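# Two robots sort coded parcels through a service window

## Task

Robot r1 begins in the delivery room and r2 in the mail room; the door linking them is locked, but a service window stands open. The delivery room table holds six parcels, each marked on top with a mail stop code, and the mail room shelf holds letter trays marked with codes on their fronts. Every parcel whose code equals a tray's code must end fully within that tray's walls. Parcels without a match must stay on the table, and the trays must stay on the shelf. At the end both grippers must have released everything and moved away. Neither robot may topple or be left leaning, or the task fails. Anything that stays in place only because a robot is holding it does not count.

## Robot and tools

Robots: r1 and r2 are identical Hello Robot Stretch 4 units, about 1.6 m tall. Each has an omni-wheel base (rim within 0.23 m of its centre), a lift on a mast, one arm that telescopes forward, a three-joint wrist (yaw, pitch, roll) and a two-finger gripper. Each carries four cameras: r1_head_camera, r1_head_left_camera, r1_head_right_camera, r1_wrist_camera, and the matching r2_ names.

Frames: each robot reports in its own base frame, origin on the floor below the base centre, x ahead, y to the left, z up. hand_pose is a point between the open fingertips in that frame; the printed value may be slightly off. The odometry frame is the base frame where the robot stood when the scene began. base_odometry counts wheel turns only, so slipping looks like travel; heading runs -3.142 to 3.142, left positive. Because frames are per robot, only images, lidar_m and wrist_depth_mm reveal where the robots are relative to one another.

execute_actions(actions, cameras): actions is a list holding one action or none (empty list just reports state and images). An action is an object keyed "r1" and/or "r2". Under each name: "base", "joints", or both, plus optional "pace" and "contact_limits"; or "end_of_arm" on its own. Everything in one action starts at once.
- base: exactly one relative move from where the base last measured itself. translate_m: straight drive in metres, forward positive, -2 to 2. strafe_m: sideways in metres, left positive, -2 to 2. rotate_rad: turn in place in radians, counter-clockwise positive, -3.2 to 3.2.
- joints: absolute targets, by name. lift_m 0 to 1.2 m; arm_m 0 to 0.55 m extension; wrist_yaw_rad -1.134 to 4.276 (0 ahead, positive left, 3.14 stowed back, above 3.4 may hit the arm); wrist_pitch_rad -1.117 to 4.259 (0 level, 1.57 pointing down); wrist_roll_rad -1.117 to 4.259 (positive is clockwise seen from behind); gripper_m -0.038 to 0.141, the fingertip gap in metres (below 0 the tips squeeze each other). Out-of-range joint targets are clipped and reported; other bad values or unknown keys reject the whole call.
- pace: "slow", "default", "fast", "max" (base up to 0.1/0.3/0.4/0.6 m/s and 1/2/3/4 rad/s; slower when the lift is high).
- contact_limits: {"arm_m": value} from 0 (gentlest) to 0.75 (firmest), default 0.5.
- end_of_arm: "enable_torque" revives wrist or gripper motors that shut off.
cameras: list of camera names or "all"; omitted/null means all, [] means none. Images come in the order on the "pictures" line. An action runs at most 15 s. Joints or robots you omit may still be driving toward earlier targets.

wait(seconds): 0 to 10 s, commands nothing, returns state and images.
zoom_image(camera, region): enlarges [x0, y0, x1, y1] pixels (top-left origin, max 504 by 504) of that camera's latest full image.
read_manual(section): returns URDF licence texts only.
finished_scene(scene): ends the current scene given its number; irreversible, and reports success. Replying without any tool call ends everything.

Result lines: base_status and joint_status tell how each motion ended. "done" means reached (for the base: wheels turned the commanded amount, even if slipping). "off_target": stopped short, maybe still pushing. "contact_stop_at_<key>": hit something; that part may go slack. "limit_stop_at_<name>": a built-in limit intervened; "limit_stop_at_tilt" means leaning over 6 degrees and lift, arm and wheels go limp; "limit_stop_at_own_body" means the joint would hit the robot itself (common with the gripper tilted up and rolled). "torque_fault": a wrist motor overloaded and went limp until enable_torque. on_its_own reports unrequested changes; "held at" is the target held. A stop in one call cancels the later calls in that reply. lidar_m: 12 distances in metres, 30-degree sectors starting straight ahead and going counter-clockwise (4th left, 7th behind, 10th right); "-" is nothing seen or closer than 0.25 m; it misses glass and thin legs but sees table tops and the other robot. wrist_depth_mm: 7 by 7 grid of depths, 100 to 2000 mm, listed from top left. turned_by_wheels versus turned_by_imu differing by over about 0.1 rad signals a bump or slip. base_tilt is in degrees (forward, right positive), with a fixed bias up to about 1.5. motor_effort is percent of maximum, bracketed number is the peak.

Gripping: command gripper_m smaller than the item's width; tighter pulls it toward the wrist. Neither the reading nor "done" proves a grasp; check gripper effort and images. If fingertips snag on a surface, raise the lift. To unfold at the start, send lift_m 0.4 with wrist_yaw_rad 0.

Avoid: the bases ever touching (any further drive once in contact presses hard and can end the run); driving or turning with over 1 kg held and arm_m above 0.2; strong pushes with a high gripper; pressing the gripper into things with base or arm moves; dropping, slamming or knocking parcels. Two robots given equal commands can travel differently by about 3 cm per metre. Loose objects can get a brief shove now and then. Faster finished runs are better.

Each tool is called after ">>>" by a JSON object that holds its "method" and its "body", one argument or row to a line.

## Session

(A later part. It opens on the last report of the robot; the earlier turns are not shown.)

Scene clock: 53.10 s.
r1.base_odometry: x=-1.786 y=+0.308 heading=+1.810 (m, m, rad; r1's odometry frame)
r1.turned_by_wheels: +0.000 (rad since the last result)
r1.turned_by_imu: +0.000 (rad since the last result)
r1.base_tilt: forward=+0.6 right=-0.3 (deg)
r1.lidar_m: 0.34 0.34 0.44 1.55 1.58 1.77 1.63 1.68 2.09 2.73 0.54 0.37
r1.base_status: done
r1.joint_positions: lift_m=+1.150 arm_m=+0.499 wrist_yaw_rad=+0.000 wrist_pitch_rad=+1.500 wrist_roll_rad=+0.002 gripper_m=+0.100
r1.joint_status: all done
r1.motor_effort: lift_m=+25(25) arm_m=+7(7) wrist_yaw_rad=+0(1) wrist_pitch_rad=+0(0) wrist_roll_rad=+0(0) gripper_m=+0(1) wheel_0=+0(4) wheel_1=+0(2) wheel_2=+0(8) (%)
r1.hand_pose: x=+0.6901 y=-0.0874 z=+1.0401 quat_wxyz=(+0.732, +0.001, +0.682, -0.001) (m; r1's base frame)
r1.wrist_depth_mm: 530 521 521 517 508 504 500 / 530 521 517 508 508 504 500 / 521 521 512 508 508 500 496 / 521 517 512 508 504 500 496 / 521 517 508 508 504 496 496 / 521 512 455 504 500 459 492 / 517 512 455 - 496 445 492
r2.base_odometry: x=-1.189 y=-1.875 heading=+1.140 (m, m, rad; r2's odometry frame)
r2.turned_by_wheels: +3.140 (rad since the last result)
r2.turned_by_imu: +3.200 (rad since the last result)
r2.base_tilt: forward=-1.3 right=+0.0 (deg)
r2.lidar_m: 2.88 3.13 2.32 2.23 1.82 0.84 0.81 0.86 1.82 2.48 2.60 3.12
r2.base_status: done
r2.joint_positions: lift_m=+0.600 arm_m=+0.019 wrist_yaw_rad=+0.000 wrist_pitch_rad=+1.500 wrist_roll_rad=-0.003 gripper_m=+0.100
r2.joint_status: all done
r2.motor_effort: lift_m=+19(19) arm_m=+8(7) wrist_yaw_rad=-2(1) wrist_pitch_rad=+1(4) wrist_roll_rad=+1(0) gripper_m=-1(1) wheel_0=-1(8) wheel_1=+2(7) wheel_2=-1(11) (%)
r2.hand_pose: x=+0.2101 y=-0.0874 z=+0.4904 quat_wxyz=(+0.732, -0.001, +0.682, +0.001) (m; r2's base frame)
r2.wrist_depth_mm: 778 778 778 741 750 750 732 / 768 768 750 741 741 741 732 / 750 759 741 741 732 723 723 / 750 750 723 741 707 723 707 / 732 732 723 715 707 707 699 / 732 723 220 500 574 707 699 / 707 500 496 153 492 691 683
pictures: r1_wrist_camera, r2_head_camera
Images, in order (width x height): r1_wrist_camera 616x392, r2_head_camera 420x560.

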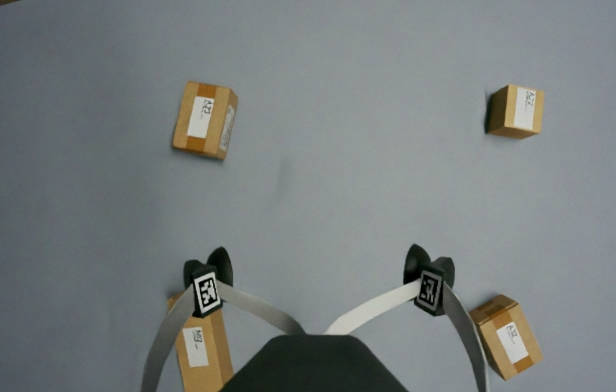

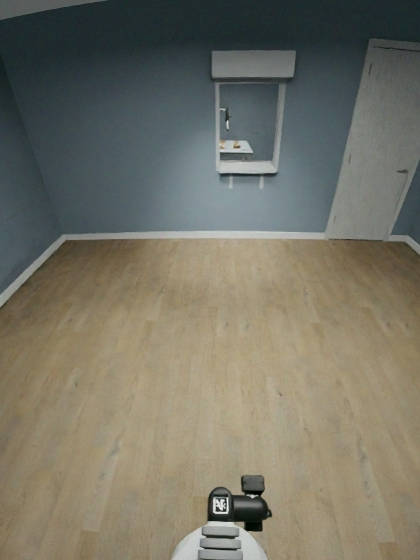

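>>> {"method": "execute_actions", "body": {
  "actions": [
    {"r1": {"base": {"strafe_m": 0.147}, "joints": {"wrist_pitch_rad": 1.25, "wrist_roll_rad": 0.2, "arm_m": 0.53, "lift_m": 1.1}}, "r2": {"base": {"strafe_m": -0.22}, "pace": "fast"}}
  ],
  "cameras": ["r1_wrist_camera"]
}}

>>> {"method": "execute_actions", "body": {
  "actions": [
    {"r1": {"base": {"translate_m": 0.05}, "joints": {"lift_m": 1.06}}, "r2": {"base": {"translate_m": 2.0}, "pace": "max"}}
  ],
  "cameras": ["r1_wrist_camera", "r2_head_camera"]
}}

Scene clock: 57.93 s.
r1.base_odometry: x=-1.929 y=+0.273 heading=+1.810 (m, m, rad; r1's odometry frame)
r1.turned_by_wheels: +0.000 (rad since the last result)
r1.turned_by_imu: +0.000 (rad since the last result)
r1.base_tilt: forward=+0.6 right=-0.3 (deg)
r1.lidar_m: 0.31 0.32 1.53 1.41 1.44 1.81 1.66 1.69 2.09 2.86 0.50 0.34
r1.base_status: done
r1.joint_positions: lift_m=+1.100 arm_m=+0.529 wrist_yaw_rad=+0.000 wrist_pitch_rad=+1.251 wrist_roll_rad=+0.200 gripper_m=+0.100
r1.joint_status: all done
r1.motor_effort: lift_m=+16(24) arm_m=+7(8) wrist_yaw_rad=+1(1) wrist_pitch_rad=-2(4) wrist_roll_rad=+2(2) gripper_m=-1(0) wheel_0=+2(9) wheel_1=+0(8) wheel_2=-1(0) (%)
r1.hand_pose: x=+0.7903 y=-0.0874 z=+1.0047 quat_wxyz=(+0.807, +0.081, +0.583, -0.058) (m; r1's base frame)
r1.wrist_depth_mm: 1618 1576 1537 1499 1464 535 521 / 1576 1499 1464 539 525 508 504 / 1499 544 530 517 504 492 480 / 535 521 508 496 484 473 459 / 512 500 488 427 466 452 445 / 488 480 455 455 439 430 427 / 469 462 452 - 430 418 413
r2.base_odometry: x=-0.989 y=-1.967 heading=+1.140 (m, m, rad; r2's odometry frame)
r2.turned_by_wheels: +0.000 (rad since the last result)
r2.turned_by_imu: +0.001 (rad since the last result)
r2.base_tilt: forward=-1.3 right=+0.0 (deg)
r2.lidar_m: 2.89 3.11 2.54 2.45 1.81 0.86 0.82 0.88 1.84 2.26 2.34 3.12
r2.base_status: done
r2.joint_positions: lift_m=+0.600 arm_m=+0.019 wrist_yaw_rad=+0.000 wrist_pitch_rad=+1.500 wrist_roll_rad=-0.003 gripper_m=+0.100
r2.joint_status: not commanded
r2.motor_effort: lift_m=+19(19) arm_m=+7(7) wrist_yaw_rad=-2(2) wrist_pitch_rad=+1(1) wrist_roll_rad=-1(1) gripper_m=+0(0) wheel_0=-2(12) wheel_1=+0(11) wheel_2=+0(2) (%)
r2.hand_pose: x=+0.2101 y=-0.0874 z=+0.4904 quat_wxyz=(+0.732, -0.001, +0.682, +0.001) (m; r2's base frame)
r2.wrist_depth_mm: 768 778 768 768 750 759 750 / 778 759 768 750 750 723 732 / 750 759 741 741 732 723 723 / 732 741 732 732 732 715 715 / 732 741 732 723 715 715 699 / 723 715 220 500 580 707 691 / 715 500 496 153 500 683 691
pictures: r1_wrist_camera
Images, in order (width x height): r1_wrist_camera 616x392.

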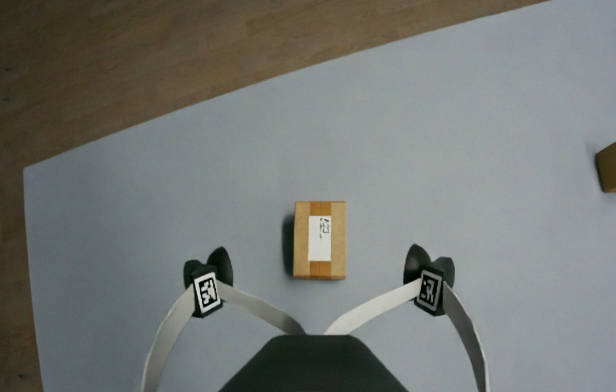

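Scene clock: 63.60 s.
r1.base_odometry: x=-1.941 y=+0.322 heading=+1.810 (m, m, rad; r1's odometry frame)
r1.turned_by_wheels: +0.000 (rad since the last result)
r1.turned_by_imu: +0.000 (rad since the last result)
r1.base_tilt: forward=+0.7 right=-0.3 (deg)
r1.lidar_m: 0.25 0.28 0.36 1.42 1.42 1.82 1.70 1.73 2.15 2.87 0.45 0.30
r1.base_status: done
r1.joint_positions: lift_m=+1.060 arm_m=+0.529 wrist_yaw_rad=+0.000 wrist_pitch_rad=+1.251 wrist_roll_rad=+0.200 gripper_m=+0.100
r1.joint_status: all done
r1.motor_effort: lift_m=+16(19) arm_m=+7(7) wrist_yaw_rad=+1(0) wrist_pitch_rad=-4(3) wrist_roll_rad=+1(1) gripper_m=-2(3) wheel_0=+1(6) wheel_1=+2(5) wheel_2=+0(8) (%)
r1.hand_pose: x=+0.7903 y=-0.0874 z=+0.9647 quat_wxyz=(+0.807, +0.081, +0.583, -0.058) (m; r1's base frame)
r1.wrist_depth_mm: 1576 1537 1464 1430 1397 492 477 / 1499 1430 1397 492 480 469 459 / 1430 1397 488 473 462 449 439 / 492 480 466 452 442 430 421 / 469 455 445 430 424 415 404 / 449 439 418 373 399 394 389 / 430 418 413 - 394 384 377
r2.base_odometry: x=-0.154 y=-0.150 heading=+1.140 (m, m, rad; r2's odometry frame)
r2.turned_by_wheels: +0.000 (rad since the last result)
r2.turned_by_imu: +0.000 (rad since the last result)
r2.base_tilt: forward=-1.2 right=+0.0 (deg)
r2.lidar_m: 0.89 0.97 1.46 2.44 2.55 3.39 3.30 3.20 2.33 2.26 1.44 0.93
r2.base_status: done
r2.joint_positions: lift_m=+0.600 arm_m=+0.019 wrist_yaw_rad=+0.000 wrist_pitch_rad=+1.500 wrist_roll_rad=-0.003 gripper_m=+0.100
r2.joint_status: not commanded
r2.motor_effort: lift_m=+19(19) arm_m=+8(7) wrist_yaw_rad=-2(2) wrist_pitch_rad=+1(3) wrist_roll_rad=-2(3) gripper_m=-4(2) wheel_0=+0(5) wheel_1=+0(6) wheel_2=+2(14) (%)
r2.hand_pose: x=+0.2100 y=-0.0874 z=+0.4904 quat_wxyz=(+0.732, -0.001, +0.682, +0.001) (m; r2's base frame)
r2.wrist_depth_mm: 768 788 778 768 750 750 741 / 778 759 759 741 741 750 732 / 759 750 741 741 723 741 723 / 741 723 732 715 732 723 715 / 732 732 723 723 723 707 715 / 732 723 219 504 569 715 699 / 707 500 492 153 496 691 683
pictures: r1_wrist_camera, r2_head_camera
Images, in order (width x height): r1_wrist_camera 616x392, r2_head_camera 420x560.

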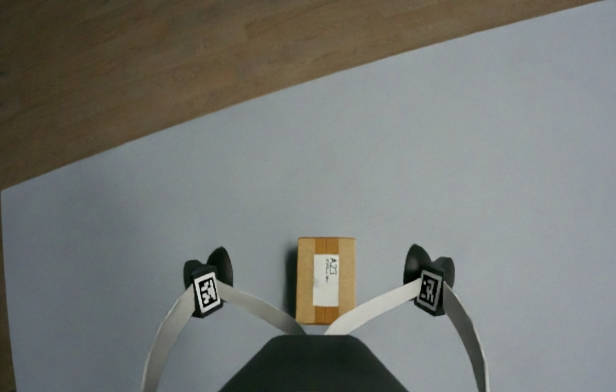

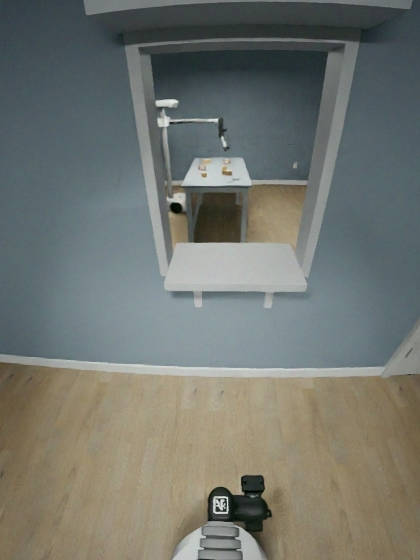

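>>> {"method": "zoom_image", "body": {
  "camera": "r1_wrist_camera",
  "region": [280, 230, 380, 330]
}}

Region (280, 230, 380, 330) of r1_wrist_camera's 616x392 image, scaled by 5.040.

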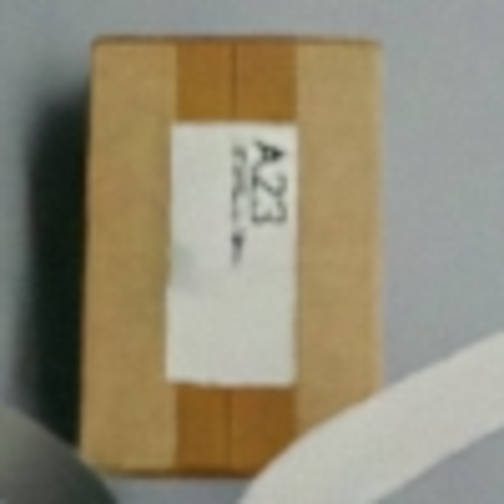

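>>> {"method": "execute_actions", "body": {
  "actions": [
    {"r1": {"joints": {"lift_m": 0.895, "arm_m": 0.515}}, "r2": {"base": {"translate_m": 0.3}, "joints": {"lift_m": 1.15}}}
  ],
  "cameras": ["r1_wrist_camera", "r2_head_camera"]
}}

Scene clock: 67.77 s.
r1.base_odometry: x=-1.941 y=+0.322 heading=+1.810 (m, m, rad; r1's odometry frame)
r1.turned_by_wheels: +0.000 (rad since the last result)
r1.turned_by_imu: +0.000 (rad since the last result)
r1.base_tilt: forward=+0.7 right=-0.3 (deg)
r1.lidar_m: 0.27 0.27 0.36 1.41 1.44 1.83 1.70 1.74 2.16 2.86 0.45 0.29
r1.base_status: not commanded
r1.joint_positions: lift_m=+0.895 arm_m=+0.516 wrist_yaw_rad=+0.000 wrist_pitch_rad=+1.251 wrist_roll_rad=+0.200 gripper_m=+0.100
r1.joint_status: all done
r1.motor_effort: lift_m=+16(16) arm_m=-7(8) wrist_yaw_rad=+0(0) wrist_pitch_rad=-3(2) wrist_roll_rad=+1(1) gripper_m=+0(3) wheel_0=+1(0) wheel_1=+1(1) wheel_2=+0(0) (%)
r1.hand_pose: x=+0.7778 y=-0.0874 z=+0.7997 quat_wxyz=(+0.807, +0.081, +0.583, -0.058) (m; r1's base frame)
r1.wrist_depth_mm: 1366 342 329 319 310 303 296 / 336 325 315 306 297 290 286 / 319 309 300 293 285 277 273 / 303 296 287 229 273 266 262 / 290 282 274 219 263 256 251 / 277 271 215 211 248 245 242 / 266 259 256 - 244 236 -
r2.base_odometry: x=-0.028 y=+0.123 heading=+1.140 (m, m, rad; r2's odometry frame)
r2.turned_by_wheels: +0.000 (rad since the last result)
r2.turned_by_imu: +0.001 (rad since the last result)
r2.base_tilt: forward=-1.2 right=+0.0 (deg)
r2.lidar_m: 0.59 0.63 1.02 2.44 2.53 3.50 3.64 3.23 2.34 2.25 1.04 0.62
r2.base_status: done
r2.joint_positions: lift_m=+1.150 arm_m=+0.019 wrist_yaw_rad=+0.000 wrist_pitch_rad=+1.500 wrist_roll_rad=-0.003 gripper_m=+0.100
r2.joint_status: all done
r2.motor_effort: lift_m=+20(21) arm_m=+7(7) wrist_yaw_rad=-2(2) wrist_pitch_rad=+2(0) wrist_roll_rad=+1(1) gripper_m=-3(2) wheel_0=+2(7) wheel_1=+0(5) wheel_2=+1(10) (%)
r2.hand_pose: x=+0.2100 y=-0.0874 z=+1.0403 quat_wxyz=(+0.732, -0.001, +0.682, +0.001) (m; r2's base frame)
r2.wrist_depth_mm: 976 976 946 931 917 878 878 / 1308 1308 1308 1229 1229 1205 1182 / 1336 1308 1281 1308 1281 1308 1255 / 1336 1255 1281 1308 1308 1255 1255 / 1308 1281 1281 1308 1281 1255 1281 / 1308 1281 220 1042 1229 1255 1255 / 1255 1255 1042 153 1229 1182 1229
pictures: r1_wrist_camera, r2_head_camera
Images, in order (width x height): r1_wrist_camera 616x392, r2_head_camera 420x560.

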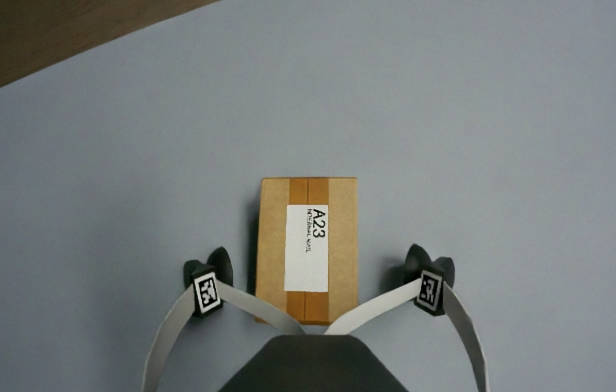

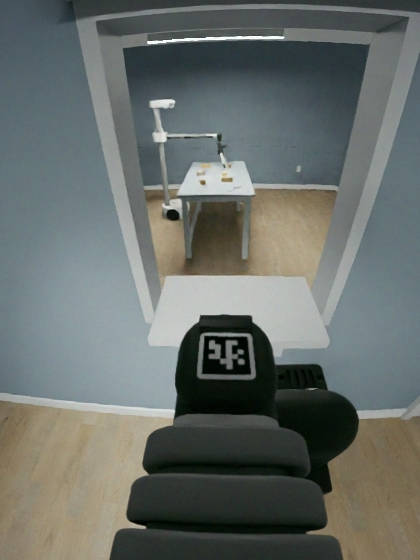

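>>> {"method": "execute_actions", "body": {
  "actions": [
    {"r1": {"joints": {"lift_m": 0.884, "arm_m": 0.53}}}
  ],
  "cameras": ["r1_wrist_camera"]
}}

>>> {"method": "execute_actions", "body": {
  "actions": [
    {"r1": {"joints": {"gripper_m": 0.022}}}
  ],
  "cameras": ["r1_wrist_camera"]
}}

Scene clock: 69.07 s.
r1.base_odometry: x=-1.941 y=+0.322 heading=+1.810 (m, m, rad; r1's odometry frame)
r1.turned_by_wheels: +0.000 (rad since the last result)
r1.turned_by_imu: +0.000 (rad since the last result)
r1.base_tilt: forward=+0.7 right=-0.3 (deg)
r1.lidar_m: 0.26 0.27 0.36 1.42 1.43 1.84 1.71 1.72 2.16 2.87 0.43 0.30
r1.base_status: not commanded
r1.joint_positions: lift_m=+0.884 arm_m=+0.529 wrist_yaw_rad=+0.000 wrist_pitch_rad=+1.251 wrist_roll_rad=+0.200 gripper_m=+0.100
r1.joint_status: all done
r1.motor_effort: lift_m=+16(17) arm_m=+7(8) wrist_yaw_rad=+1(0) wrist_pitch_rad=-1(3) wrist_roll_rad=+2(1) gripper_m=-2(1) wheel_0=+1(0) wheel_1=+1(1) wheel_2=+0(0) (%)
r1.hand_pose: x=+0.7903 y=-0.0874 z=+0.7887 quat_wxyz=(+0.807, +0.081, +0.583, -0.058) (m; r1's base frame)
r1.wrist_depth_mm: 1336 327 315 306 297 289 283 / 322 312 301 293 286 278 273 / 304 297 289 281 273 266 260 / 290 283 274 217 262 255 251 / 277 271 263 208 250 246 240 / 265 259 204 199 200 235 232 / 256 249 245 - 233 227 -
r2.base_odometry: x=-0.028 y=+0.123 heading=+1.140 (m, m, rad; r2's odometry frame)
r2.turned_by_wheels: +0.000 (rad since the last result)
r2.turned_by_imu: +0.000 (rad since the last result)
r2.base_tilt: forward=-1.2 right=+0.0 (deg)
r2.lidar_m: 0.59 0.63 1.02 2.43 2.55 3.51 3.67 3.25 2.35 2.24 1.04 0.61
r2.base_status: not commanded
r2.joint_positions: lift_m=+1.150 arm_m=+0.019 wrist_yaw_rad=+0.000 wrist_pitch_rad=+1.500 wrist_roll_rad=-0.003 gripper_m=+0.100
r2.joint_status: not commanded
r2.motor_effort: lift_m=+20(20) arm_m=+8(7) wrist_yaw_rad=-2(2) wrist_pitch_rad=+3(1) wrist_roll_rad=-1(3) gripper_m=+2(2) wheel_0=+2(2) wheel_1=+0(0) wheel_2=+1(1) (%)
r2.hand_pose: x=+0.2100 y=-0.0874 z=+1.0403 quat_wxyz=(+0.732, -0.001, +0.682, +0.001) (m; r2's base frame)
r2.wrist_depth_mm: 991 960 931 931 878 878 866 / 1336 1336 1281 1255 1205 1205 1160 / 1308 1366 1308 1308 1308 1255 1281 / 1308 1308 1308 1281 1281 1281 1255 / 1281 1255 1281 1281 1229 1255 1255 / 1255 1308 220 1025 1229 1229 1229 / 1255 1255 1060 153 1229 1205 1205
pictures: r1_wrist_camera
Images, in order (width x height): r1_wrist_camera 616x392.

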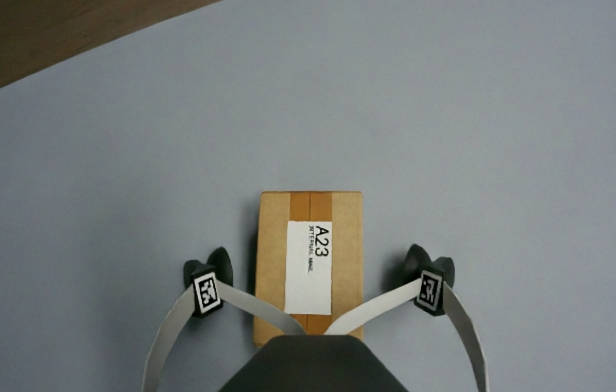

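Scene clock: 70.67 s.
r1.base_odometry: x=-1.941 y=+0.322 heading=+1.810 (m, m, rad; r1's odometry frame)
r1.turned_by_wheels: +0.000 (rad since the last result)
r1.turned_by_imu: +0.000 (rad since the last result)
r1.base_tilt: forward=+0.6 right=-0.3 (deg)
r1.lidar_m: 0.26 0.28 0.35 1.41 1.43 1.84 1.71 1.73 2.16 2.87 0.46 0.29
r1.base_status: not commanded
r1.joint_positions: lift_m=+0.884 arm_m=+0.529 wrist_yaw_rad=+0.000 wrist_pitch_rad=+1.251 wrist_roll_rad=+0.200 gripper_m=+0.022
r1.joint_status: all done
r1.motor_effort: lift_m=+16(16) arm_m=+7(7) wrist_yaw_rad=+1(1) wrist_pitch_rad=-1(2) wrist_roll_rad=+2(1) gripper_m=-17(17) wheel_0=+1(0) wheel_1=+1(1) wheel_2=+0(0) (%)
r1.hand_pose: x=+0.7903 y=-0.0874 z=+0.7887 quat_wxyz=(+0.807, +0.081, +0.583, -0.058) (m; r1's base frame)
r1.wrist_depth_mm: 1336 327 315 306 297 289 283 / 322 310 301 294 283 278 273 / 304 297 287 279 273 266 260 / 290 283 276 205 262 255 251 / 277 271 264 197 247 245 240 / 266 259 192 189 189 233 232 / 255 249 245 - 233 227 -
r2.base_odometry: x=-0.028 y=+0.123 heading=+1.140 (m, m, rad; r2's odometry frame)
r2.turned_by_wheels: +0.000 (rad since the last result)
r2.turned_by_imu: +0.000 (rad since the last result)
r2.base_tilt: forward=-1.2 right=+0.0 (deg)
r2.lidar_m: 0.60 0.63 1.03 2.44 2.55 3.52 3.65 3.24 2.35 2.25 1.02 0.62
r2.base_status: not commanded
r2.joint_positions: lift_m=+1.150 arm_m=+0.019 wrist_yaw_rad=+0.000 wrist_pitch_rad=+1.500 wrist_roll_rad=-0.003 gripper_m=+0.100
r2.joint_status: not commanded
r2.motor_effort: lift_m=+20(20) arm_m=+7(7) wrist_yaw_rad=-1(2) wrist_pitch_rad=+0(1) wrist_roll_rad=-2(1) gripper_m=+0(1) wheel_0=+2(2) wheel_1=+0(0) wheel_2=+1(1) (%)
r2.hand_pose: x=+0.2100 y=-0.0874 z=+1.0403 quat_wxyz=(+0.732, -0.001, +0.682, +0.001) (m; r2's base frame)
r2.wrist_depth_mm: 976 960 946 931 904 878 866 / 1366 1336 1255 1281 1229 1205 1160 / 1366 1336 1308 1281 1281 1281 1281 / 1281 1308 1308 1308 1281 1229 1255 / 1308 1308 1308 1255 1229 1255 1281 / 1281 1255 220 1060 1255 1229 1229 / 1281 1255 1042 153 1255 1205 1205
pictures: r1_wrist_camera
Images, in order (width x height): r1_wrist_camera 616x392.

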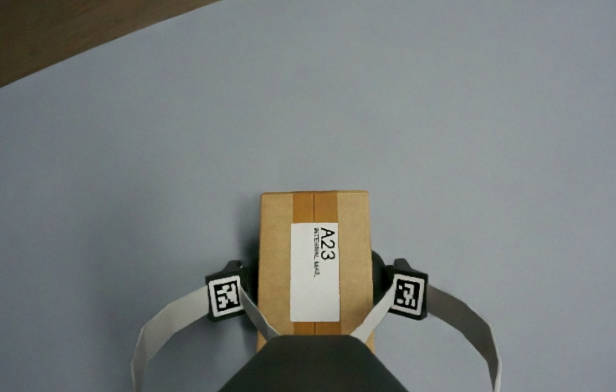

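>>> {"method": "execute_actions", "body": {
  "actions": [
    {"r1": {"joints": {"lift_m": 1.1}, "pace": "fast"}}
  ],
  "cameras": []
}}

>>> {"method": "execute_actions", "body": {
  "actions": [
    {"r1": {"base": {"strafe_m": -0.68}, "joints": {"arm_m": 0.4, "wrist_roll_rad": 0.0}, "pace": "fast"}}
  ],
  "cameras": ["r1_wrist_camera", "r1_head_camera"]
}}

Scene clock: 74.37 s.
r1.base_odometry: x=-1.941 y=+0.322 heading=+1.810 (m, m, rad; r1's odometry frame)
r1.turned_by_wheels: +0.000 (rad since the last result)
r1.turned_by_imu: +0.000 (rad since the last result)
r1.base_tilt: forward=+0.7 right=-0.3 (deg)
r1.lidar_m: 0.26 0.27 0.36 1.41 1.46 1.84 1.71 1.72 2.17 2.86 0.46 0.30
r1.base_status: not commanded
r1.joint_positions: lift_m=+1.100 arm_m=+0.529 wrist_yaw_rad=+0.000 wrist_pitch_rad=+1.251 wrist_roll_rad=+0.200 gripper_m=+0.022
r1.joint_status: all done
r1.motor_effort: lift_m=+26(28) arm_m=+7(7) wrist_yaw_rad=+1(1) wrist_pitch_rad=-1(2) wrist_roll_rad=+1(1) gripper_m=-17(18) wheel_0=+0(0) wheel_1=+1(1) wheel_2=+0(0) (%)
r1.hand_pose: x=+0.7903 y=-0.0874 z=+1.0040 quat_wxyz=(+0.807, +0.081, +0.583, -0.058) (m; r1's base frame)
r1.wrist_depth_mm: 1661 1576 1499 1464 1430 1397 521 / 1537 1499 1464 1430 521 512 500 / 1464 1430 530 512 504 488 480 / 535 521 504 205 480 469 462 / 512 500 488 197 452 449 442 / 488 477 192 189 189 427 427 / 469 459 449 - 427 418 410
r2.base_odometry: x=-0.028 y=+0.123 heading=+1.140 (m, m, rad; r2's odometry frame)
r2.turned_by_wheels: +0.000 (rad since the last result)
r2.turned_by_imu: +0.001 (rad since the last result)
r2.base_tilt: forward=-1.2 right=+0.0 (deg)
r2.lidar_m: 0.59 0.64 1.04 2.45 2.53 3.51 3.65 3.21 2.35 2.25 1.01 0.62
r2.base_status: not commanded
r2.joint_positions: lift_m=+1.150 arm_m=+0.019 wrist_yaw_rad=+0.000 wrist_pitch_rad=+1.500 wrist_roll_rad=-0.003 gripper_m=+0.100
r2.joint_status: not commanded
r2.motor_effort: lift_m=+20(20) arm_m=+7(7) wrist_yaw_rad=-2(3) wrist_pitch_rad=+0(0) wrist_roll_rad=+1(4) gripper_m=-1(1) wheel_0=+2(2) wheel_1=+0(0) wheel_2=+1(1) (%)
r2.hand_pose: x=+0.2100 y=-0.0874 z=+1.0403 quat_wxyz=(+0.732, -0.001, +0.682, +0.001) (m; r2's base frame)
r2.wrist_depth_mm: 976 976 946 917 904 891 866 / 1366 1336 1255 1229 1205 1229 1160 / 1336 1308 1336 1336 1308 1308 1229 / 1366 1336 1308 1281 1281 1281 1229 / 1281 1281 1281 1255 1255 1281 1255 / 1308 1255 219 1060 1255 1229 1255 / 1255 1255 1060 154 1205 1229 1205
pictures: none
No camera images: the call's "cameras" was empty. Leave "cameras" out to get every camera's image.

Scene clock: 77.77 s.
r1.base_odometry: x=-1.280 y=+0.483 heading=+1.810 (m, m, rad; r1's odometry frame)
r1.turned_by_wheels: +0.000 (rad since the last result)
r1.turned_by_imu: +0.001 (rad since the last result)
r1.base_tilt: forward=+0.7 right=-0.3 (deg)
r1.lidar_m: 0.32 0.34 0.44 0.97 2.12 1.75 1.61 1.62 2.12 2.20 0.59 0.39
r1.base_status: done
r1.joint_positions: lift_m=+1.100 arm_m=+0.401 wrist_yaw_rad=+0.000 wrist_pitch_rad=+1.251 wrist_roll_rad=+0.000 gripper_m=+0.022
r1.joint_status: all done
r1.motor_effort: lift_m=+25(26) arm_m=-7(8) wrist_yaw_rad=+1(0) wrist_pitch_rad=-2(4) wrist_roll_rad=-2(4) gripper_m=-15(16) wheel_0=+1(7) wheel_1=+2(10) wheel_2=+0(0) (%)
r1.hand_pose: x=+0.6628 y=-0.0874 z=+1.0040 quat_wxyz=(+0.811, +0.000, +0.586, +0.000) (m; r1's base frame)
r1.wrist_depth_mm: 585 585 569 564 554 554 554 / 559 554 549 535 535 525 530 / 530 525 525 488 512 508 504 / 508 496 500 205 488 484 480 / 488 480 480 196 462 466 455 / 466 462 192 189 188 442 442 / 449 442 439 - 394 427 427
r2.base_odometry: x=-0.028 y=+0.123 heading=+1.140 (m, m, rad; r2's odometry frame)
r2.turned_by_wheels: +0.000 (rad since the last result)
r2.turned_by_imu: +0.001 (rad since the last result)
r2.base_tilt: forward=-1.2 right=+0.0 (deg)
r2.lidar_m: 0.59 0.62 1.03 2.44 2.55 3.49 3.64 3.23 2.33 2.26 1.01 0.60
r2.base_status: not commanded
r2.joint_positions: lift_m=+1.150 arm_m=+0.019 wrist_yaw_rad=+0.000 wrist_pitch_rad=+1.500 wrist_roll_rad=-0.003 gripper_m=+0.100
r2.joint_status: not commanded
r2.motor_effort: lift_m=+20(20) arm_m=+7(7) wrist_yaw_rad=-2(2) wrist_pitch_rad=+2(2) wrist_roll_rad=-1(1) gripper_m=-1(3) wheel_0=+2(2) wheel_1=+0(0) wheel_2=+1(1) (%)
r2.hand_pose: x=+0.2100 y=-0.0874 z=+1.0403 quat_wxyz=(+0.732, -0.001, +0.682, +0.001) (m; r2's base frame)
r2.wrist_depth_mm: 960 960 946 931 904 891 866 / 1336 1308 1281 1229 1255 1205 1182 / 1366 1366 1308 1336 1308 1336 1308 / 1336 1281 1308 1281 1255 1255 1255 / 1281 1308 1281 1281 1255 1255 1205 / 1281 1255 220 1042 1281 1229 1229 / 1255 1229 1042 153 1205 1205 1229
pictures: r1_head_camera, r1_wrist_camera
Images, in order (width x height): r1_head_camera 420x560, r1_wrist_camera 616x392.

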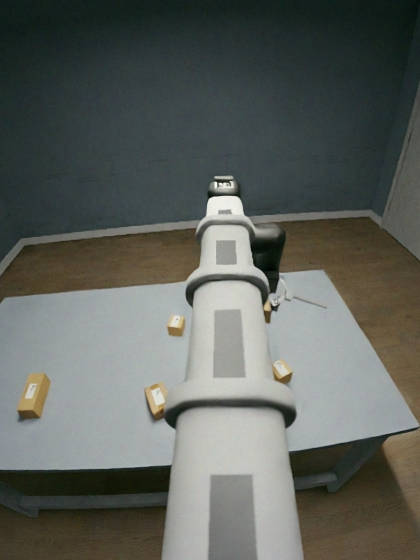

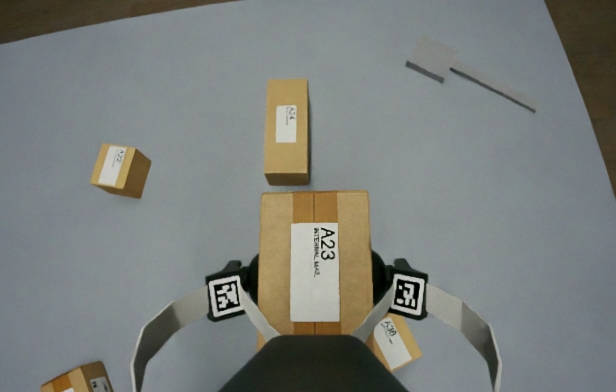

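>>> {"method": "zoom_image", "body": {
  "camera": "r1_wrist_camera",
  "region": [250, 75, 330, 190]
}}

>>> {"method": "zoom_image", "body": {
  "camera": "r1_wrist_camera",
  "region": [80, 130, 170, 210]
}}

>>> {"method": "zoom_image", "body": {
  "camera": "r1_wrist_camera",
  "region": [360, 300, 440, 380]
}}

>>> {"method": "zoom_image", "body": {
  "camera": "r1_wrist_camera",
  "region": [30, 340, 130, 392]
}}

Region (250, 75, 330, 190) of r1_wrist_camera's 616x392 image, scaled by 4.383; it fills the left 351 columns of this view, and the rest is white.

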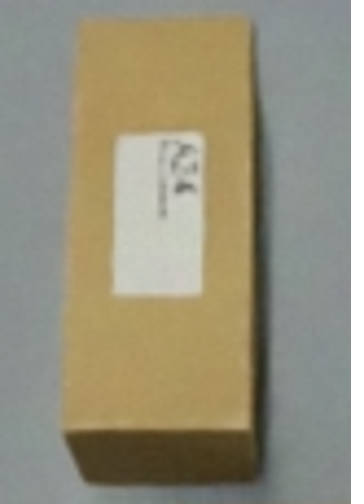

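Region (80, 130, 170, 210) of r1_wrist_camera's 616x392 image, scaled by 5.600.

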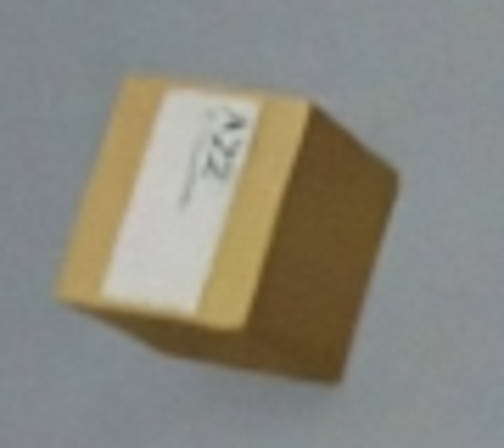

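Region (360, 300, 440, 380) of r1_wrist_camera's 616x392 image, scaled by 6.300.

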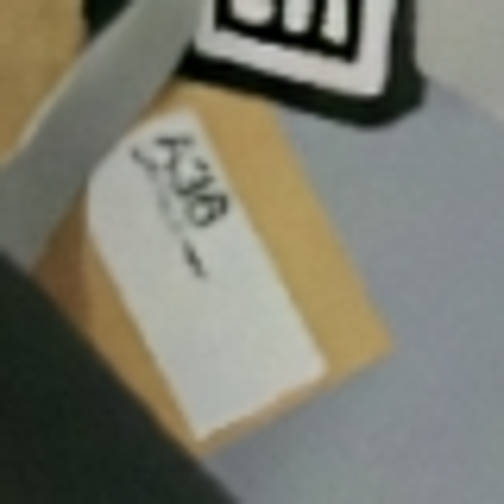

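Region (30, 340, 130, 392) of r1_wrist_camera's 616x392 image, scaled by 5.040; it fills the top 262 rows of this view, and the rest is white.

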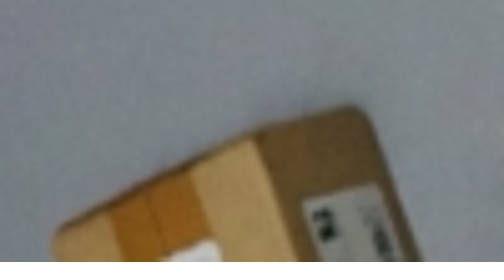

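>>> {"method": "execute_actions", "body": {
  "actions": [
    {"r1": {"joints": {"arm_m": 0.17, "lift_m": 1.03}, "pace": "fast"}}
  ],
  "cameras": ["r1_wrist_camera"]
}}

Scene clock: 80.37 s.
r1.base_odometry: x=-1.280 y=+0.483 heading=+1.810 (m, m, rad; r1's odometry frame)
r1.turned_by_wheels: +0.000 (rad since the last result)
r1.turned_by_imu: +0.000 (rad since the last result)
r1.base_tilt: forward=+0.7 right=-0.3 (deg)
r1.lidar_m: 0.32 0.34 0.45 0.98 2.12 1.77 1.60 1.62 2.10 2.19 0.57 0.38
r1.base_status: not commanded
r1.joint_positions: lift_m=+1.030 arm_m=+0.171 wrist_yaw_rad=+0.000 wrist_pitch_rad=+1.251 wrist_roll_rad=+0.000 gripper_m=+0.022
r1.joint_status: all done
r1.motor_effort: lift_m=+17(24) arm_m=-7(8) wrist_yaw_rad=+2(0) wrist_pitch_rad=-3(4) wrist_roll_rad=-1(1) gripper_m=-16(16) wheel_0=+0(0) wheel_1=+2(2) wheel_2=-1(1) (%)
r1.hand_pose: x=+0.4328 y=-0.0874 z=+0.9347 quat_wxyz=(+0.811, +0.000, +0.586, +0.000) (m; r1's base frame)
r1.wrist_depth_mm: 500 492 488 480 480 473 469 / 480 473 469 462 455 452 449 / 455 452 445 439 413 433 427 / 382 430 424 206 418 413 410 / 404 410 410 196 397 397 394 / 399 397 192 189 189 379 384 / 384 384 384 - 1060 1042 1060
r2.base_odometry: x=-0.028 y=+0.123 heading=+1.140 (m, m, rad; r2's odometry frame)
r2.turned_by_wheels: +0.000 (rad since the last result)
r2.turned_by_imu: +0.001 (rad since the last result)
r2.base_tilt: forward=-1.2 right=+0.0 (deg)
r2.lidar_m: 0.58 0.63 1.04 2.43 2.54 3.49 3.65 3.23 2.34 2.27 1.01 0.63
r2.base_status: not commanded
r2.joint_positions: lift_m=+1.150 arm_m=+0.019 wrist_yaw_rad=+0.000 wrist_pitch_rad=+1.500 wrist_roll_rad=-0.003 gripper_m=+0.100
r2.joint_status: not commanded
r2.motor_effort: lift_m=+20(20) arm_m=+7(8) wrist_yaw_rad=-2(2) wrist_pitch_rad=+1(0) wrist_roll_rad=-2(1) gripper_m=-3(1) wheel_0=+2(2) wheel_1=+0(0) wheel_2=+1(1) (%)
r2.hand_pose: x=+0.2100 y=-0.0874 z=+1.0403 quat_wxyz=(+0.732, -0.001, +0.682, +0.001) (m; r2's base frame)
r2.wrist_depth_mm: 991 960 960 931 904 878 866 / 1366 1336 1255 1255 1229 1182 1160 / 1336 1308 1366 1308 1308 1255 1281 / 1281 1308 1255 1281 1281 1281 1255 / 1308 1281 1281 1229 1281 1255 1281 / 1255 1255 219 1025 1229 1255 1205 / 1281 1255 1042 153 1229 1205 1182
pictures: r1_wrist_camera
Images, in order (width x height): r1_wrist_camera 616x392.

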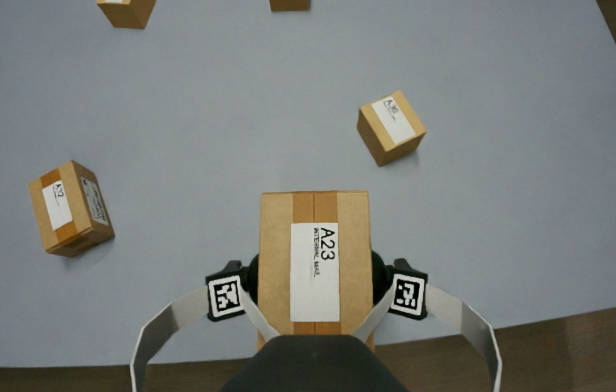

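>>> {"method": "zoom_image", "body": {
  "camera": "r1_wrist_camera",
  "region": [350, 85, 440, 170]
}}

>>> {"method": "zoom_image", "body": {
  "camera": "r1_wrist_camera",
  "region": [20, 155, 125, 260]
}}

Region (350, 85, 440, 170) of r1_wrist_camera's 616x392 image, scaled by 5.600.

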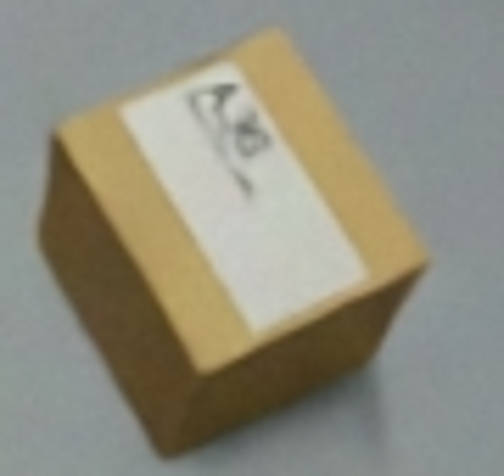

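Region (20, 155, 125, 260) of r1_wrist_camera's 616x392 image, scaled by 4.800.

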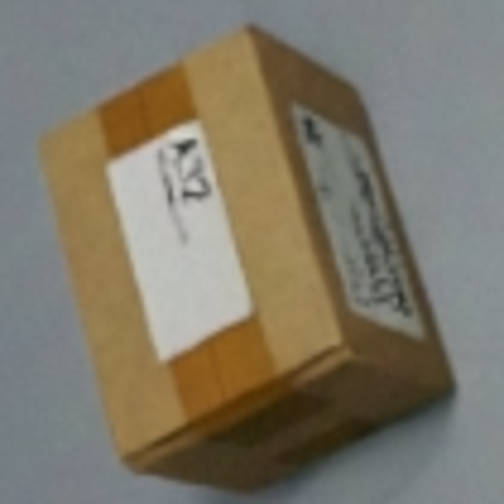

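>>> {"method": "execute_actions", "body": {
  "actions": [
    {"r1": {"base": {"translate_m": -0.15}, "joints": {"arm_m": 0.02}, "pace": "fast"}}
  ],
  "cameras": []
}}

>>> {"method": "execute_actions", "body": {
  "actions": [
    {"r1": {"base": {"rotate_rad": -1.49}, "joints": {"lift_m": 0.5}, "pace": "fast"}}
  ],
  "cameras": ["r1_head_camera"]
}}

Scene clock: 84.63 s.
r1.base_odometry: x=-1.245 y=+0.337 heading=+1.810 (m, m, rad; r1's odometry frame)
r1.turned_by_wheels: +0.000 (rad since the last result)
r1.turned_by_imu: +0.000 (rad since the last result)
r1.base_tilt: forward=+0.7 right=-0.3 (deg)
r1.lidar_m: 0.48 0.50 0.65 2.07 2.12 1.62 1.45 1.48 1.90 2.20 2.23 0.53
r1.base_status: done
r1.joint_positions: lift_m=+1.030 arm_m=+0.021 wrist_yaw_rad=+0.000 wrist_pitch_rad=+1.251 wrist_roll_rad=+0.000 gripper_m=+0.022
r1.joint_status: all done
r1.motor_effort: lift_m=+16(17) arm_m=-7(6) wrist_yaw_rad=+1(1) wrist_pitch_rad=-4(4) wrist_roll_rad=-1(1) gripper_m=-18(17) wheel_0=+0(6) wheel_1=+2(4) wheel_2=-1(9) (%)
r1.hand_pose: x=+0.2827 y=-0.0874 z=+0.9347 quat_wxyz=(+0.811, +0.000, +0.586, +0.000) (m; r1's base frame)
r1.wrist_depth_mm: 504 492 492 484 477 473 469 / 480 473 469 466 466 469 549 / 1308 1308 1281 1281 1255 1255 1255 / 1255 1255 1229 205 1182 1205 1182 / 1205 1182 1182 197 1160 1138 1160 / 1138 1138 192 189 189 1078 1098 / 1098 1098 1098 - 1078 1060 1042
r2.base_odometry: x=-0.028 y=+0.123 heading=+1.140 (m, m, rad; r2's odometry frame)
r2.turned_by_wheels: +0.000 (rad since the last result)
r2.turned_by_imu: +0.001 (rad since the last result)
r2.base_tilt: forward=-1.3 right=+0.0 (deg)
r2.lidar_m: 0.58 0.64 1.03 2.43 2.54 3.51 3.66 3.23 2.36 2.26 1.03 0.62
r2.base_status: not commanded
r2.joint_positions: lift_m=+1.150 arm_m=+0.019 wrist_yaw_rad=+0.000 wrist_pitch_rad=+1.500 wrist_roll_rad=-0.003 gripper_m=+0.100
r2.joint_status: not commanded
r2.motor_effort: lift_m=+20(20) arm_m=+8(7) wrist_yaw_rad=-2(2) wrist_pitch_rad=+1(1) wrist_roll_rad=+1(2) gripper_m=+1(1) wheel_0=+2(2) wheel_1=+0(0) wheel_2=+1(1) (%)
r2.hand_pose: x=+0.2100 y=-0.0874 z=+1.0403 quat_wxyz=(+0.732, -0.001, +0.682, +0.001) (m; r2's base frame)
r2.wrist_depth_mm: 976 946 960 931 904 878 866 / 1366 1336 1308 1255 1229 1229 1182 / 1336 1336 1336 1308 1281 1308 1308 / 1308 1308 1281 1255 1281 1281 1229 / 1281 1308 1308 1229 1281 1255 1229 / 1308 1255 219 1078 1255 1229 1229 / 1308 1229 1060 153 1205 1229 1205
pictures: none
No camera images: the call's "cameras" was empty. Leave "cameras" out to get every camera's image.

Scene clock: 87.03 s.
r1.base_odometry: x=-1.245 y=+0.337 heading=+0.320 (m, m, rad; r1's odometry frame)
r1.turned_by_wheels: -1.490 (rad since the last result)
r1.turned_by_imu: -1.491 (rad since the last result)
r1.base_tilt: forward=+0.7 right=-0.3 (deg)
r1.lidar_m: 2.21 0.74 0.51 0.50 0.51 0.70 2.08 2.15 1.54 1.44 1.48 2.08
r1.base_status: done
r1.joint_positions: lift_m=+0.500 arm_m=+0.021 wrist_yaw_rad=+0.000 wrist_pitch_rad=+1.251 wrist_roll_rad=+0.000 gripper_m=+0.022
r1.joint_status: all done
r1.motor_effort: lift_m=+17(17) arm_m=-7(7) wrist_yaw_rad=+0(1) wrist_pitch_rad=-2(2) wrist_roll_rad=-1(1) gripper_m=-14(15) wheel_0=+0(6) wheel_1=+2(8) wheel_2=+2(5) (%)
r1.hand_pose: x=+0.2828 y=-0.0874 z=+0.4047 quat_wxyz=(+0.811, +0.000, +0.586, +0.000) (m; r1's base frame)
r1.wrist_depth_mm: 788 788 778 759 759 750 750 / 750 750 732 723 732 715 707 / 715 715 699 691 683 683 683 / 683 676 668 206 661 654 647 / 654 647 647 197 627 627 621 / 627 621 192 189 189 591 597 / 603 603 436 - 585 574 580
r2.base_odometry: x=-0.028 y=+0.123 heading=+1.140 (m, m, rad; r2's odometry frame)
r2.turned_by_wheels: +0.000 (rad since the last result)
r2.turned_by_imu: +0.001 (rad since the last result)
r2.base_tilt: forward=-1.3 right=-0.1 (deg)
r2.lidar_m: 0.59 0.63 1.02 2.43 2.55 3.52 3.64 3.24 2.37 2.27 1.02 0.61
r2.base_status: not commanded
r2.joint_positions: lift_m=+1.150 arm_m=+0.019 wrist_yaw_rad=+0.000 wrist_pitch_rad=+1.500 wrist_roll_rad=-0.003 gripper_m=+0.100
r2.joint_status: not commanded
r2.motor_effort: lift_m=+20(20) arm_m=+7(7) wrist_yaw_rad=-3(2) wrist_pitch_rad=+0(0) wrist_roll_rad=+1(1) gripper_m=-3(1) wheel_0=+2(2) wheel_1=+0(0) wheel_2=+1(1) (%)
r2.hand_pose: x=+0.2100 y=-0.0874 z=+1.0403 quat_wxyz=(+0.732, -0.001, +0.682, +0.001) (m; r2's base frame)
r2.wrist_depth_mm: 991 976 960 931 917 891 866 / 1366 1308 1281 1255 1255 1182 1160 / 1308 1336 1308 1308 1308 1255 1281 / 1308 1281 1281 1308 1255 1255 1255 / 1308 1281 1255 1281 1255 1281 1255 / 1255 1255 220 1042 1255 1255 1229 / 1281 1229 1042 153 1229 1229 1205
pictures: r1_head_camera
Images, in order (width x height): r1_head_camera 420x560.

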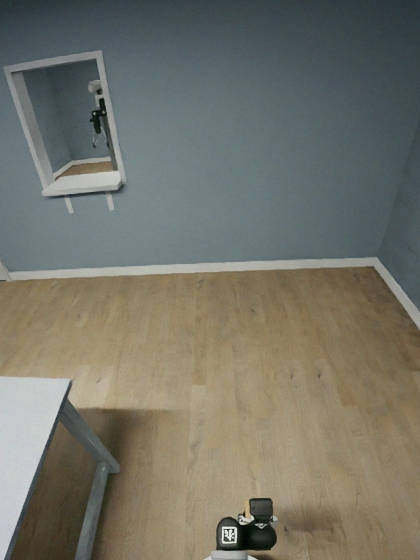

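>>> {"method": "execute_actions", "body": {
  "actions": [
    {"r1": {"base": {"translate_m": 1.65}, "pace": "max"}}
  ],
  "cameras": ["r1_head_camera"]
}}

Scene clock: 93.30 s.
r1.base_odometry: x=+0.321 y=+0.857 heading=+0.320 (m, m, rad; r1's odometry frame)
r1.turned_by_wheels: +0.000 (rad since the last result)
r1.turned_by_imu: +0.003 (rad since the last result)
r1.base_tilt: forward=+0.6 right=-0.3 (deg)
r1.lidar_m: 0.55 0.58 0.78 2.01 1.57 1.20 2.09 2.06 1.52 1.42 0.81 0.60
r1.base_status: done
r1.joint_positions: lift_m=+0.500 arm_m=+0.021 wrist_yaw_rad=+0.000 wrist_pitch_rad=+1.251 wrist_roll_rad=+0.000 gripper_m=+0.022
r1.joint_status: not commanded
r1.motor_effort: lift_m=+17(17) arm_m=-7(7) wrist_yaw_rad=+1(1) wrist_pitch_rad=-1(2) wrist_roll_rad=-1(1) gripper_m=-18(15) wheel_0=-1(6) wheel_1=-1(6) wheel_2=+0(14) (%)
r1.hand_pose: x=+0.2828 y=-0.0874 z=+0.4046 quat_wxyz=(+0.811, +0.000, +0.586, +0.000) (m; r1's base frame)
r1.wrist_depth_mm: 430 433 442 445 445 445 442 / 525 535 549 554 559 554 544 / 683 699 691 683 676 676 668 / 683 676 676 206 661 647 647 / 654 654 647 196 627 621 621 / 627 627 192 189 189 591 597 / 603 603 436 - 585 580 580
r2.base_odometry: x=-0.028 y=+0.123 heading=+1.140 (m, m, rad; r2's odometry frame)
r2.turned_by_wheels: +0.000 (rad since the last result)
r2.turned_by_imu: +0.002 (rad since the last result)
r2.base_tilt: forward=-1.3 right=+0.0 (deg)
r2.lidar_m: 0.60 0.64 1.05 2.44 2.55 3.50 3.66 3.24 2.35 2.27 1.02 0.63
r2.base_status: not commanded
r2.joint_positions: lift_m=+1.150 arm_m=+0.019 wrist_yaw_rad=+0.000 wrist_pitch_rad=+1.500 wrist_roll_rad=-0.003 gripper_m=+0.100
r2.joint_status: not commanded
r2.motor_effort: lift_m=+20(20) arm_m=+8(8) wrist_yaw_rad=-2(3) wrist_pitch_rad=-1(1) wrist_roll_rad=-1(0) gripper_m=+1(1) wheel_0=+2(2) wheel_1=+0(0) wheel_2=+1(1) (%)
r2.hand_pose: x=+0.2100 y=-0.0874 z=+1.0403 quat_wxyz=(+0.732, -0.001, +0.682, +0.001) (m; r2's base frame)
r2.wrist_depth_mm: 976 946 946 917 917 891 866 / 1336 1366 1281 1281 1205 1182 1160 / 1336 1308 1336 1308 1308 1255 1281 / 1308 1336 1281 1281 1255 1281 1255 / 1255 1308 1281 1255 1229 1255 1255 / 1255 1255 220 1042 1229 1255 1229 / 1255 1255 1060 153 1205 1205 1205
pictures: r1_head_camera
Images, in order (width x height): r1_head_camera 420x560.

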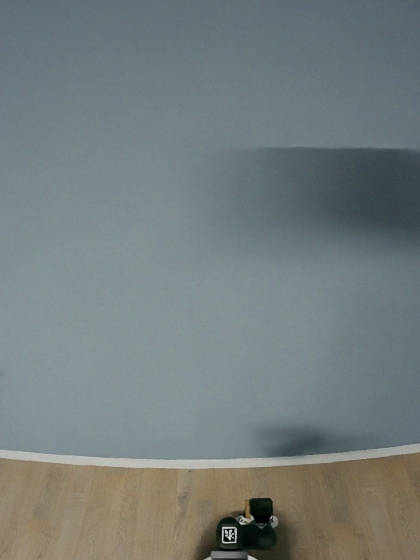

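>>> {"method": "execute_actions", "body": {
  "actions": [
    {"r1": {"base": {"strafe_m": 1.12}, "joints": {"lift_m": 1.15}, "pace": "max"}}
  ],
  "cameras": ["r1_head_camera", "r1_wrist_camera"]
}}

Scene clock: 97.33 s.
r1.base_odometry: x=-0.031 y=+1.920 heading=+0.320 (m, m, rad; r1's odometry frame)
r1.turned_by_wheels: +0.000 (rad since the last result)
r1.turned_by_imu: +0.000 (rad since the last result)
r1.base_tilt: forward=+0.7 right=-0.3 (deg)
r1.lidar_m: 0.41 0.44 0.75 1.87 2.25 3.04 1.05 1.14 2.65 2.35 0.79 0.43
r1.base_status: done
r1.joint_positions: lift_m=+1.150 arm_m=+0.021 wrist_yaw_rad=+0.000 wrist_pitch_rad=+1.251 wrist_roll_rad=+0.000 gripper_m=+0.022
r1.joint_status: all done
r1.motor_effort: lift_m=+24(29) arm_m=-7(7) wrist_yaw_rad=+0(1) wrist_pitch_rad=-2(2) wrist_roll_rad=-1(1) gripper_m=-15(19) wheel_0=-1(12) wheel_1=+0(12) wheel_2=-1(1) (%)
r1.hand_pose: x=+0.2828 y=-0.0874 z=+1.0541 quat_wxyz=(+0.811, +0.000, +0.586, +0.000) (m; r1's base frame)
r1.wrist_depth_mm: 462 473 466 462 459 452 404 / 455 452 445 442 439 433 492 / 442 436 430 430 427 421 683 / 1008 1025 1025 205 1060 1078 1098 / 1308 1336 1281 197 1255 1255 1255 / 1281 1255 192 189 189 1205 1205 / 1229 1229 1205 - 1182 1160 1160
r2.base_odometry: x=-0.028 y=+0.123 heading=+1.140 (m, m, rad; r2's odometry frame)
r2.turned_by_wheels: +0.000 (rad since the last result)
r2.turned_by_imu: +0.001 (rad since the last result)
r2.base_tilt: forward=-1.2 right=+0.0 (deg)
r2.lidar_m: 0.59 0.62 1.02 2.44 2.54 3.47 3.66 3.23 2.35 2.27 1.02 0.62
r2.base_status: not commanded
r2.joint_positions: lift_m=+1.150 arm_m=+0.019 wrist_yaw_rad=+0.000 wrist_pitch_rad=+1.500 wrist_roll_rad=-0.003 gripper_m=+0.100
r2.joint_status: not commanded
r2.motor_effort: lift_m=+20(20) arm_m=+7(7) wrist_yaw_rad=-2(2) wrist_pitch_rad=+1(0) wrist_roll_rad=-2(1) gripper_m=+1(0) wheel_0=+2(2) wheel_1=+0(0) wheel_2=+1(1) (%)
r2.hand_pose: x=+0.2100 y=-0.0874 z=+1.0403 quat_wxyz=(+0.732, -0.001, +0.682, +0.001) (m; r2's base frame)
r2.wrist_depth_mm: 976 960 946 931 917 891 854 / 1336 1336 1281 1255 1205 1229 1182 / 1336 1336 1308 1308 1308 1281 1255 / 1308 1281 1308 1281 1281 1281 1229 / 1308 1281 1281 1281 1255 1229 1229 / 1255 1255 220 1042 1255 1255 1205 / 1229 1255 1025 153 1229 1182 1229
pictures: r1_head_camera, r1_wrist_camera
Images, in order (width x height): r1_head_camera 420x560, r1_wrist_camera 616x392.

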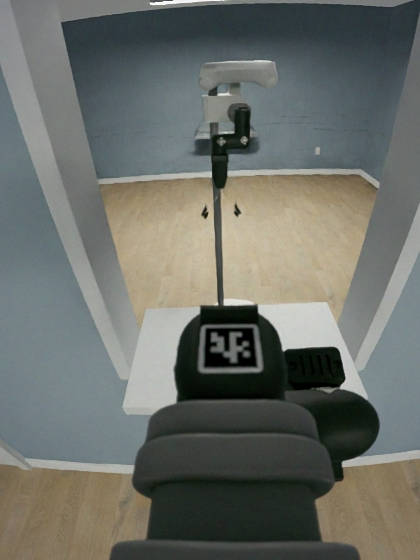

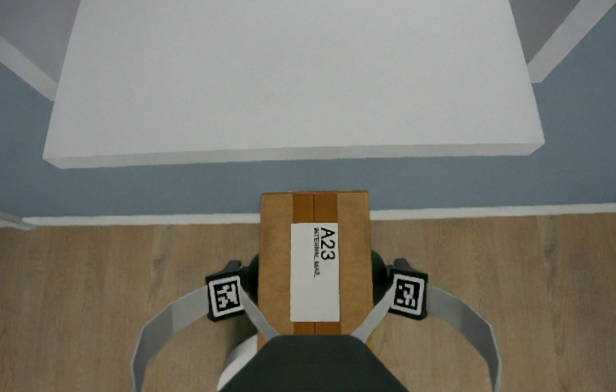

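>>> {"method": "execute_actions", "body": {
  "actions": [
    {"r1": {"joints": {"arm_m": 0.39, "lift_m": 1.08}, "pace": "fast"}}
  ],
  "cameras": ["r1_wrist_camera"]
}}

Scene clock: 99.80 s.
r1.base_odometry: x=-0.031 y=+1.920 heading=+0.320 (m, m, rad; r1's odometry frame)
r1.turned_by_wheels: +0.000 (rad since the last result)
r1.turned_by_imu: +0.000 (rad since the last result)
r1.base_tilt: forward=+0.7 right=-0.3 (deg)
r1.lidar_m: 0.41 0.44 0.76 1.85 2.25 3.02 1.06 1.10 2.63 2.37 0.80 0.45
r1.base_status: not commanded
r1.joint_positions: lift_m=+1.080 arm_m=+0.389 wrist_yaw_rad=+0.000 wrist_pitch_rad=+1.251 wrist_roll_rad=+0.000 gripper_m=+0.022
r1.joint_status: all done
r1.motor_effort: lift_m=+17(22) arm_m=+7(8) wrist_yaw_rad=+0(0) wrist_pitch_rad=-2(3) wrist_roll_rad=-1(1) gripper_m=-16(17) wheel_0=+0(0) wheel_1=+1(0) wheel_2=-1(1) (%)
r1.hand_pose: x=+0.6504 y=-0.0874 z=+0.9847 quat_wxyz=(+0.811, +0.000, +0.585, +0.000) (m; r1's base frame)
r1.wrist_depth_mm: 1499 1499 1464 1205 1464 1430 1397 / 1430 1430 1397 1160 1366 1366 1366 / 1397 351 347 343 342 338 334 / 340 334 332 205 325 324 320 / 324 322 319 196 309 310 306 / 310 307 192 189 189 294 294 / 300 296 294 - 289 285 285
r2.base_odometry: x=-0.028 y=+0.123 heading=+1.140 (m, m, rad; r2's odometry frame)
r2.turned_by_wheels: +0.000 (rad since the last result)
r2.turned_by_imu: +0.001 (rad since the last result)
r2.base_tilt: forward=-1.2 right=+0.0 (deg)
r2.lidar_m: 0.59 0.64 1.02 2.43 2.54 3.52 3.64 3.23 2.34 2.26 1.02 0.62
r2.base_status: not commanded
r2.joint_positions: lift_m=+1.150 arm_m=+0.019 wrist_yaw_rad=+0.000 wrist_pitch_rad=+1.500 wrist_roll_rad=-0.003 gripper_m=+0.100
r2.joint_status: not commanded
r2.motor_effort: lift_m=+20(20) arm_m=+8(7) wrist_yaw_rad=-2(2) wrist_pitch_rad=+2(1) wrist_roll_rad=+1(0) gripper_m=+0(4) wheel_0=+2(2) wheel_1=+0(0) wheel_2=+1(1) (%)
r2.hand_pose: x=+0.2100 y=-0.0874 z=+1.0403 quat_wxyz=(+0.732, -0.001, +0.682, +0.001) (m; r2's base frame)
r2.wrist_depth_mm: 976 976 946 917 917 891 878 / 1366 1308 1255 1255 1229 1229 1160 / 1336 1336 1308 1308 1308 1308 1281 / 1281 1336 1255 1308 1308 1255 1281 / 1255 1255 1281 1281 1255 1229 1229 / 1281 1255 220 1060 1255 1255 1229 / 1229 1229 1042 154 1182 1205 1205
pictures: r1_wrist_camera
Images, in order (width x height): r1_wrist_camera 616x392.

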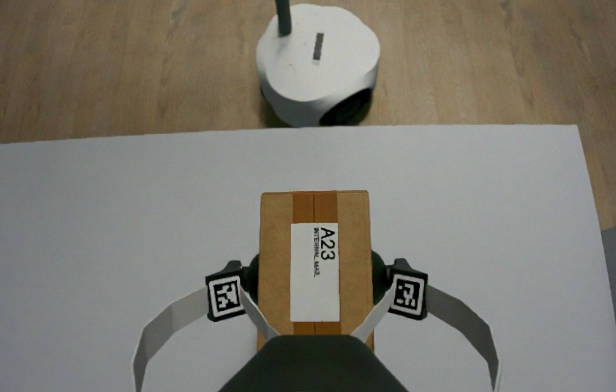

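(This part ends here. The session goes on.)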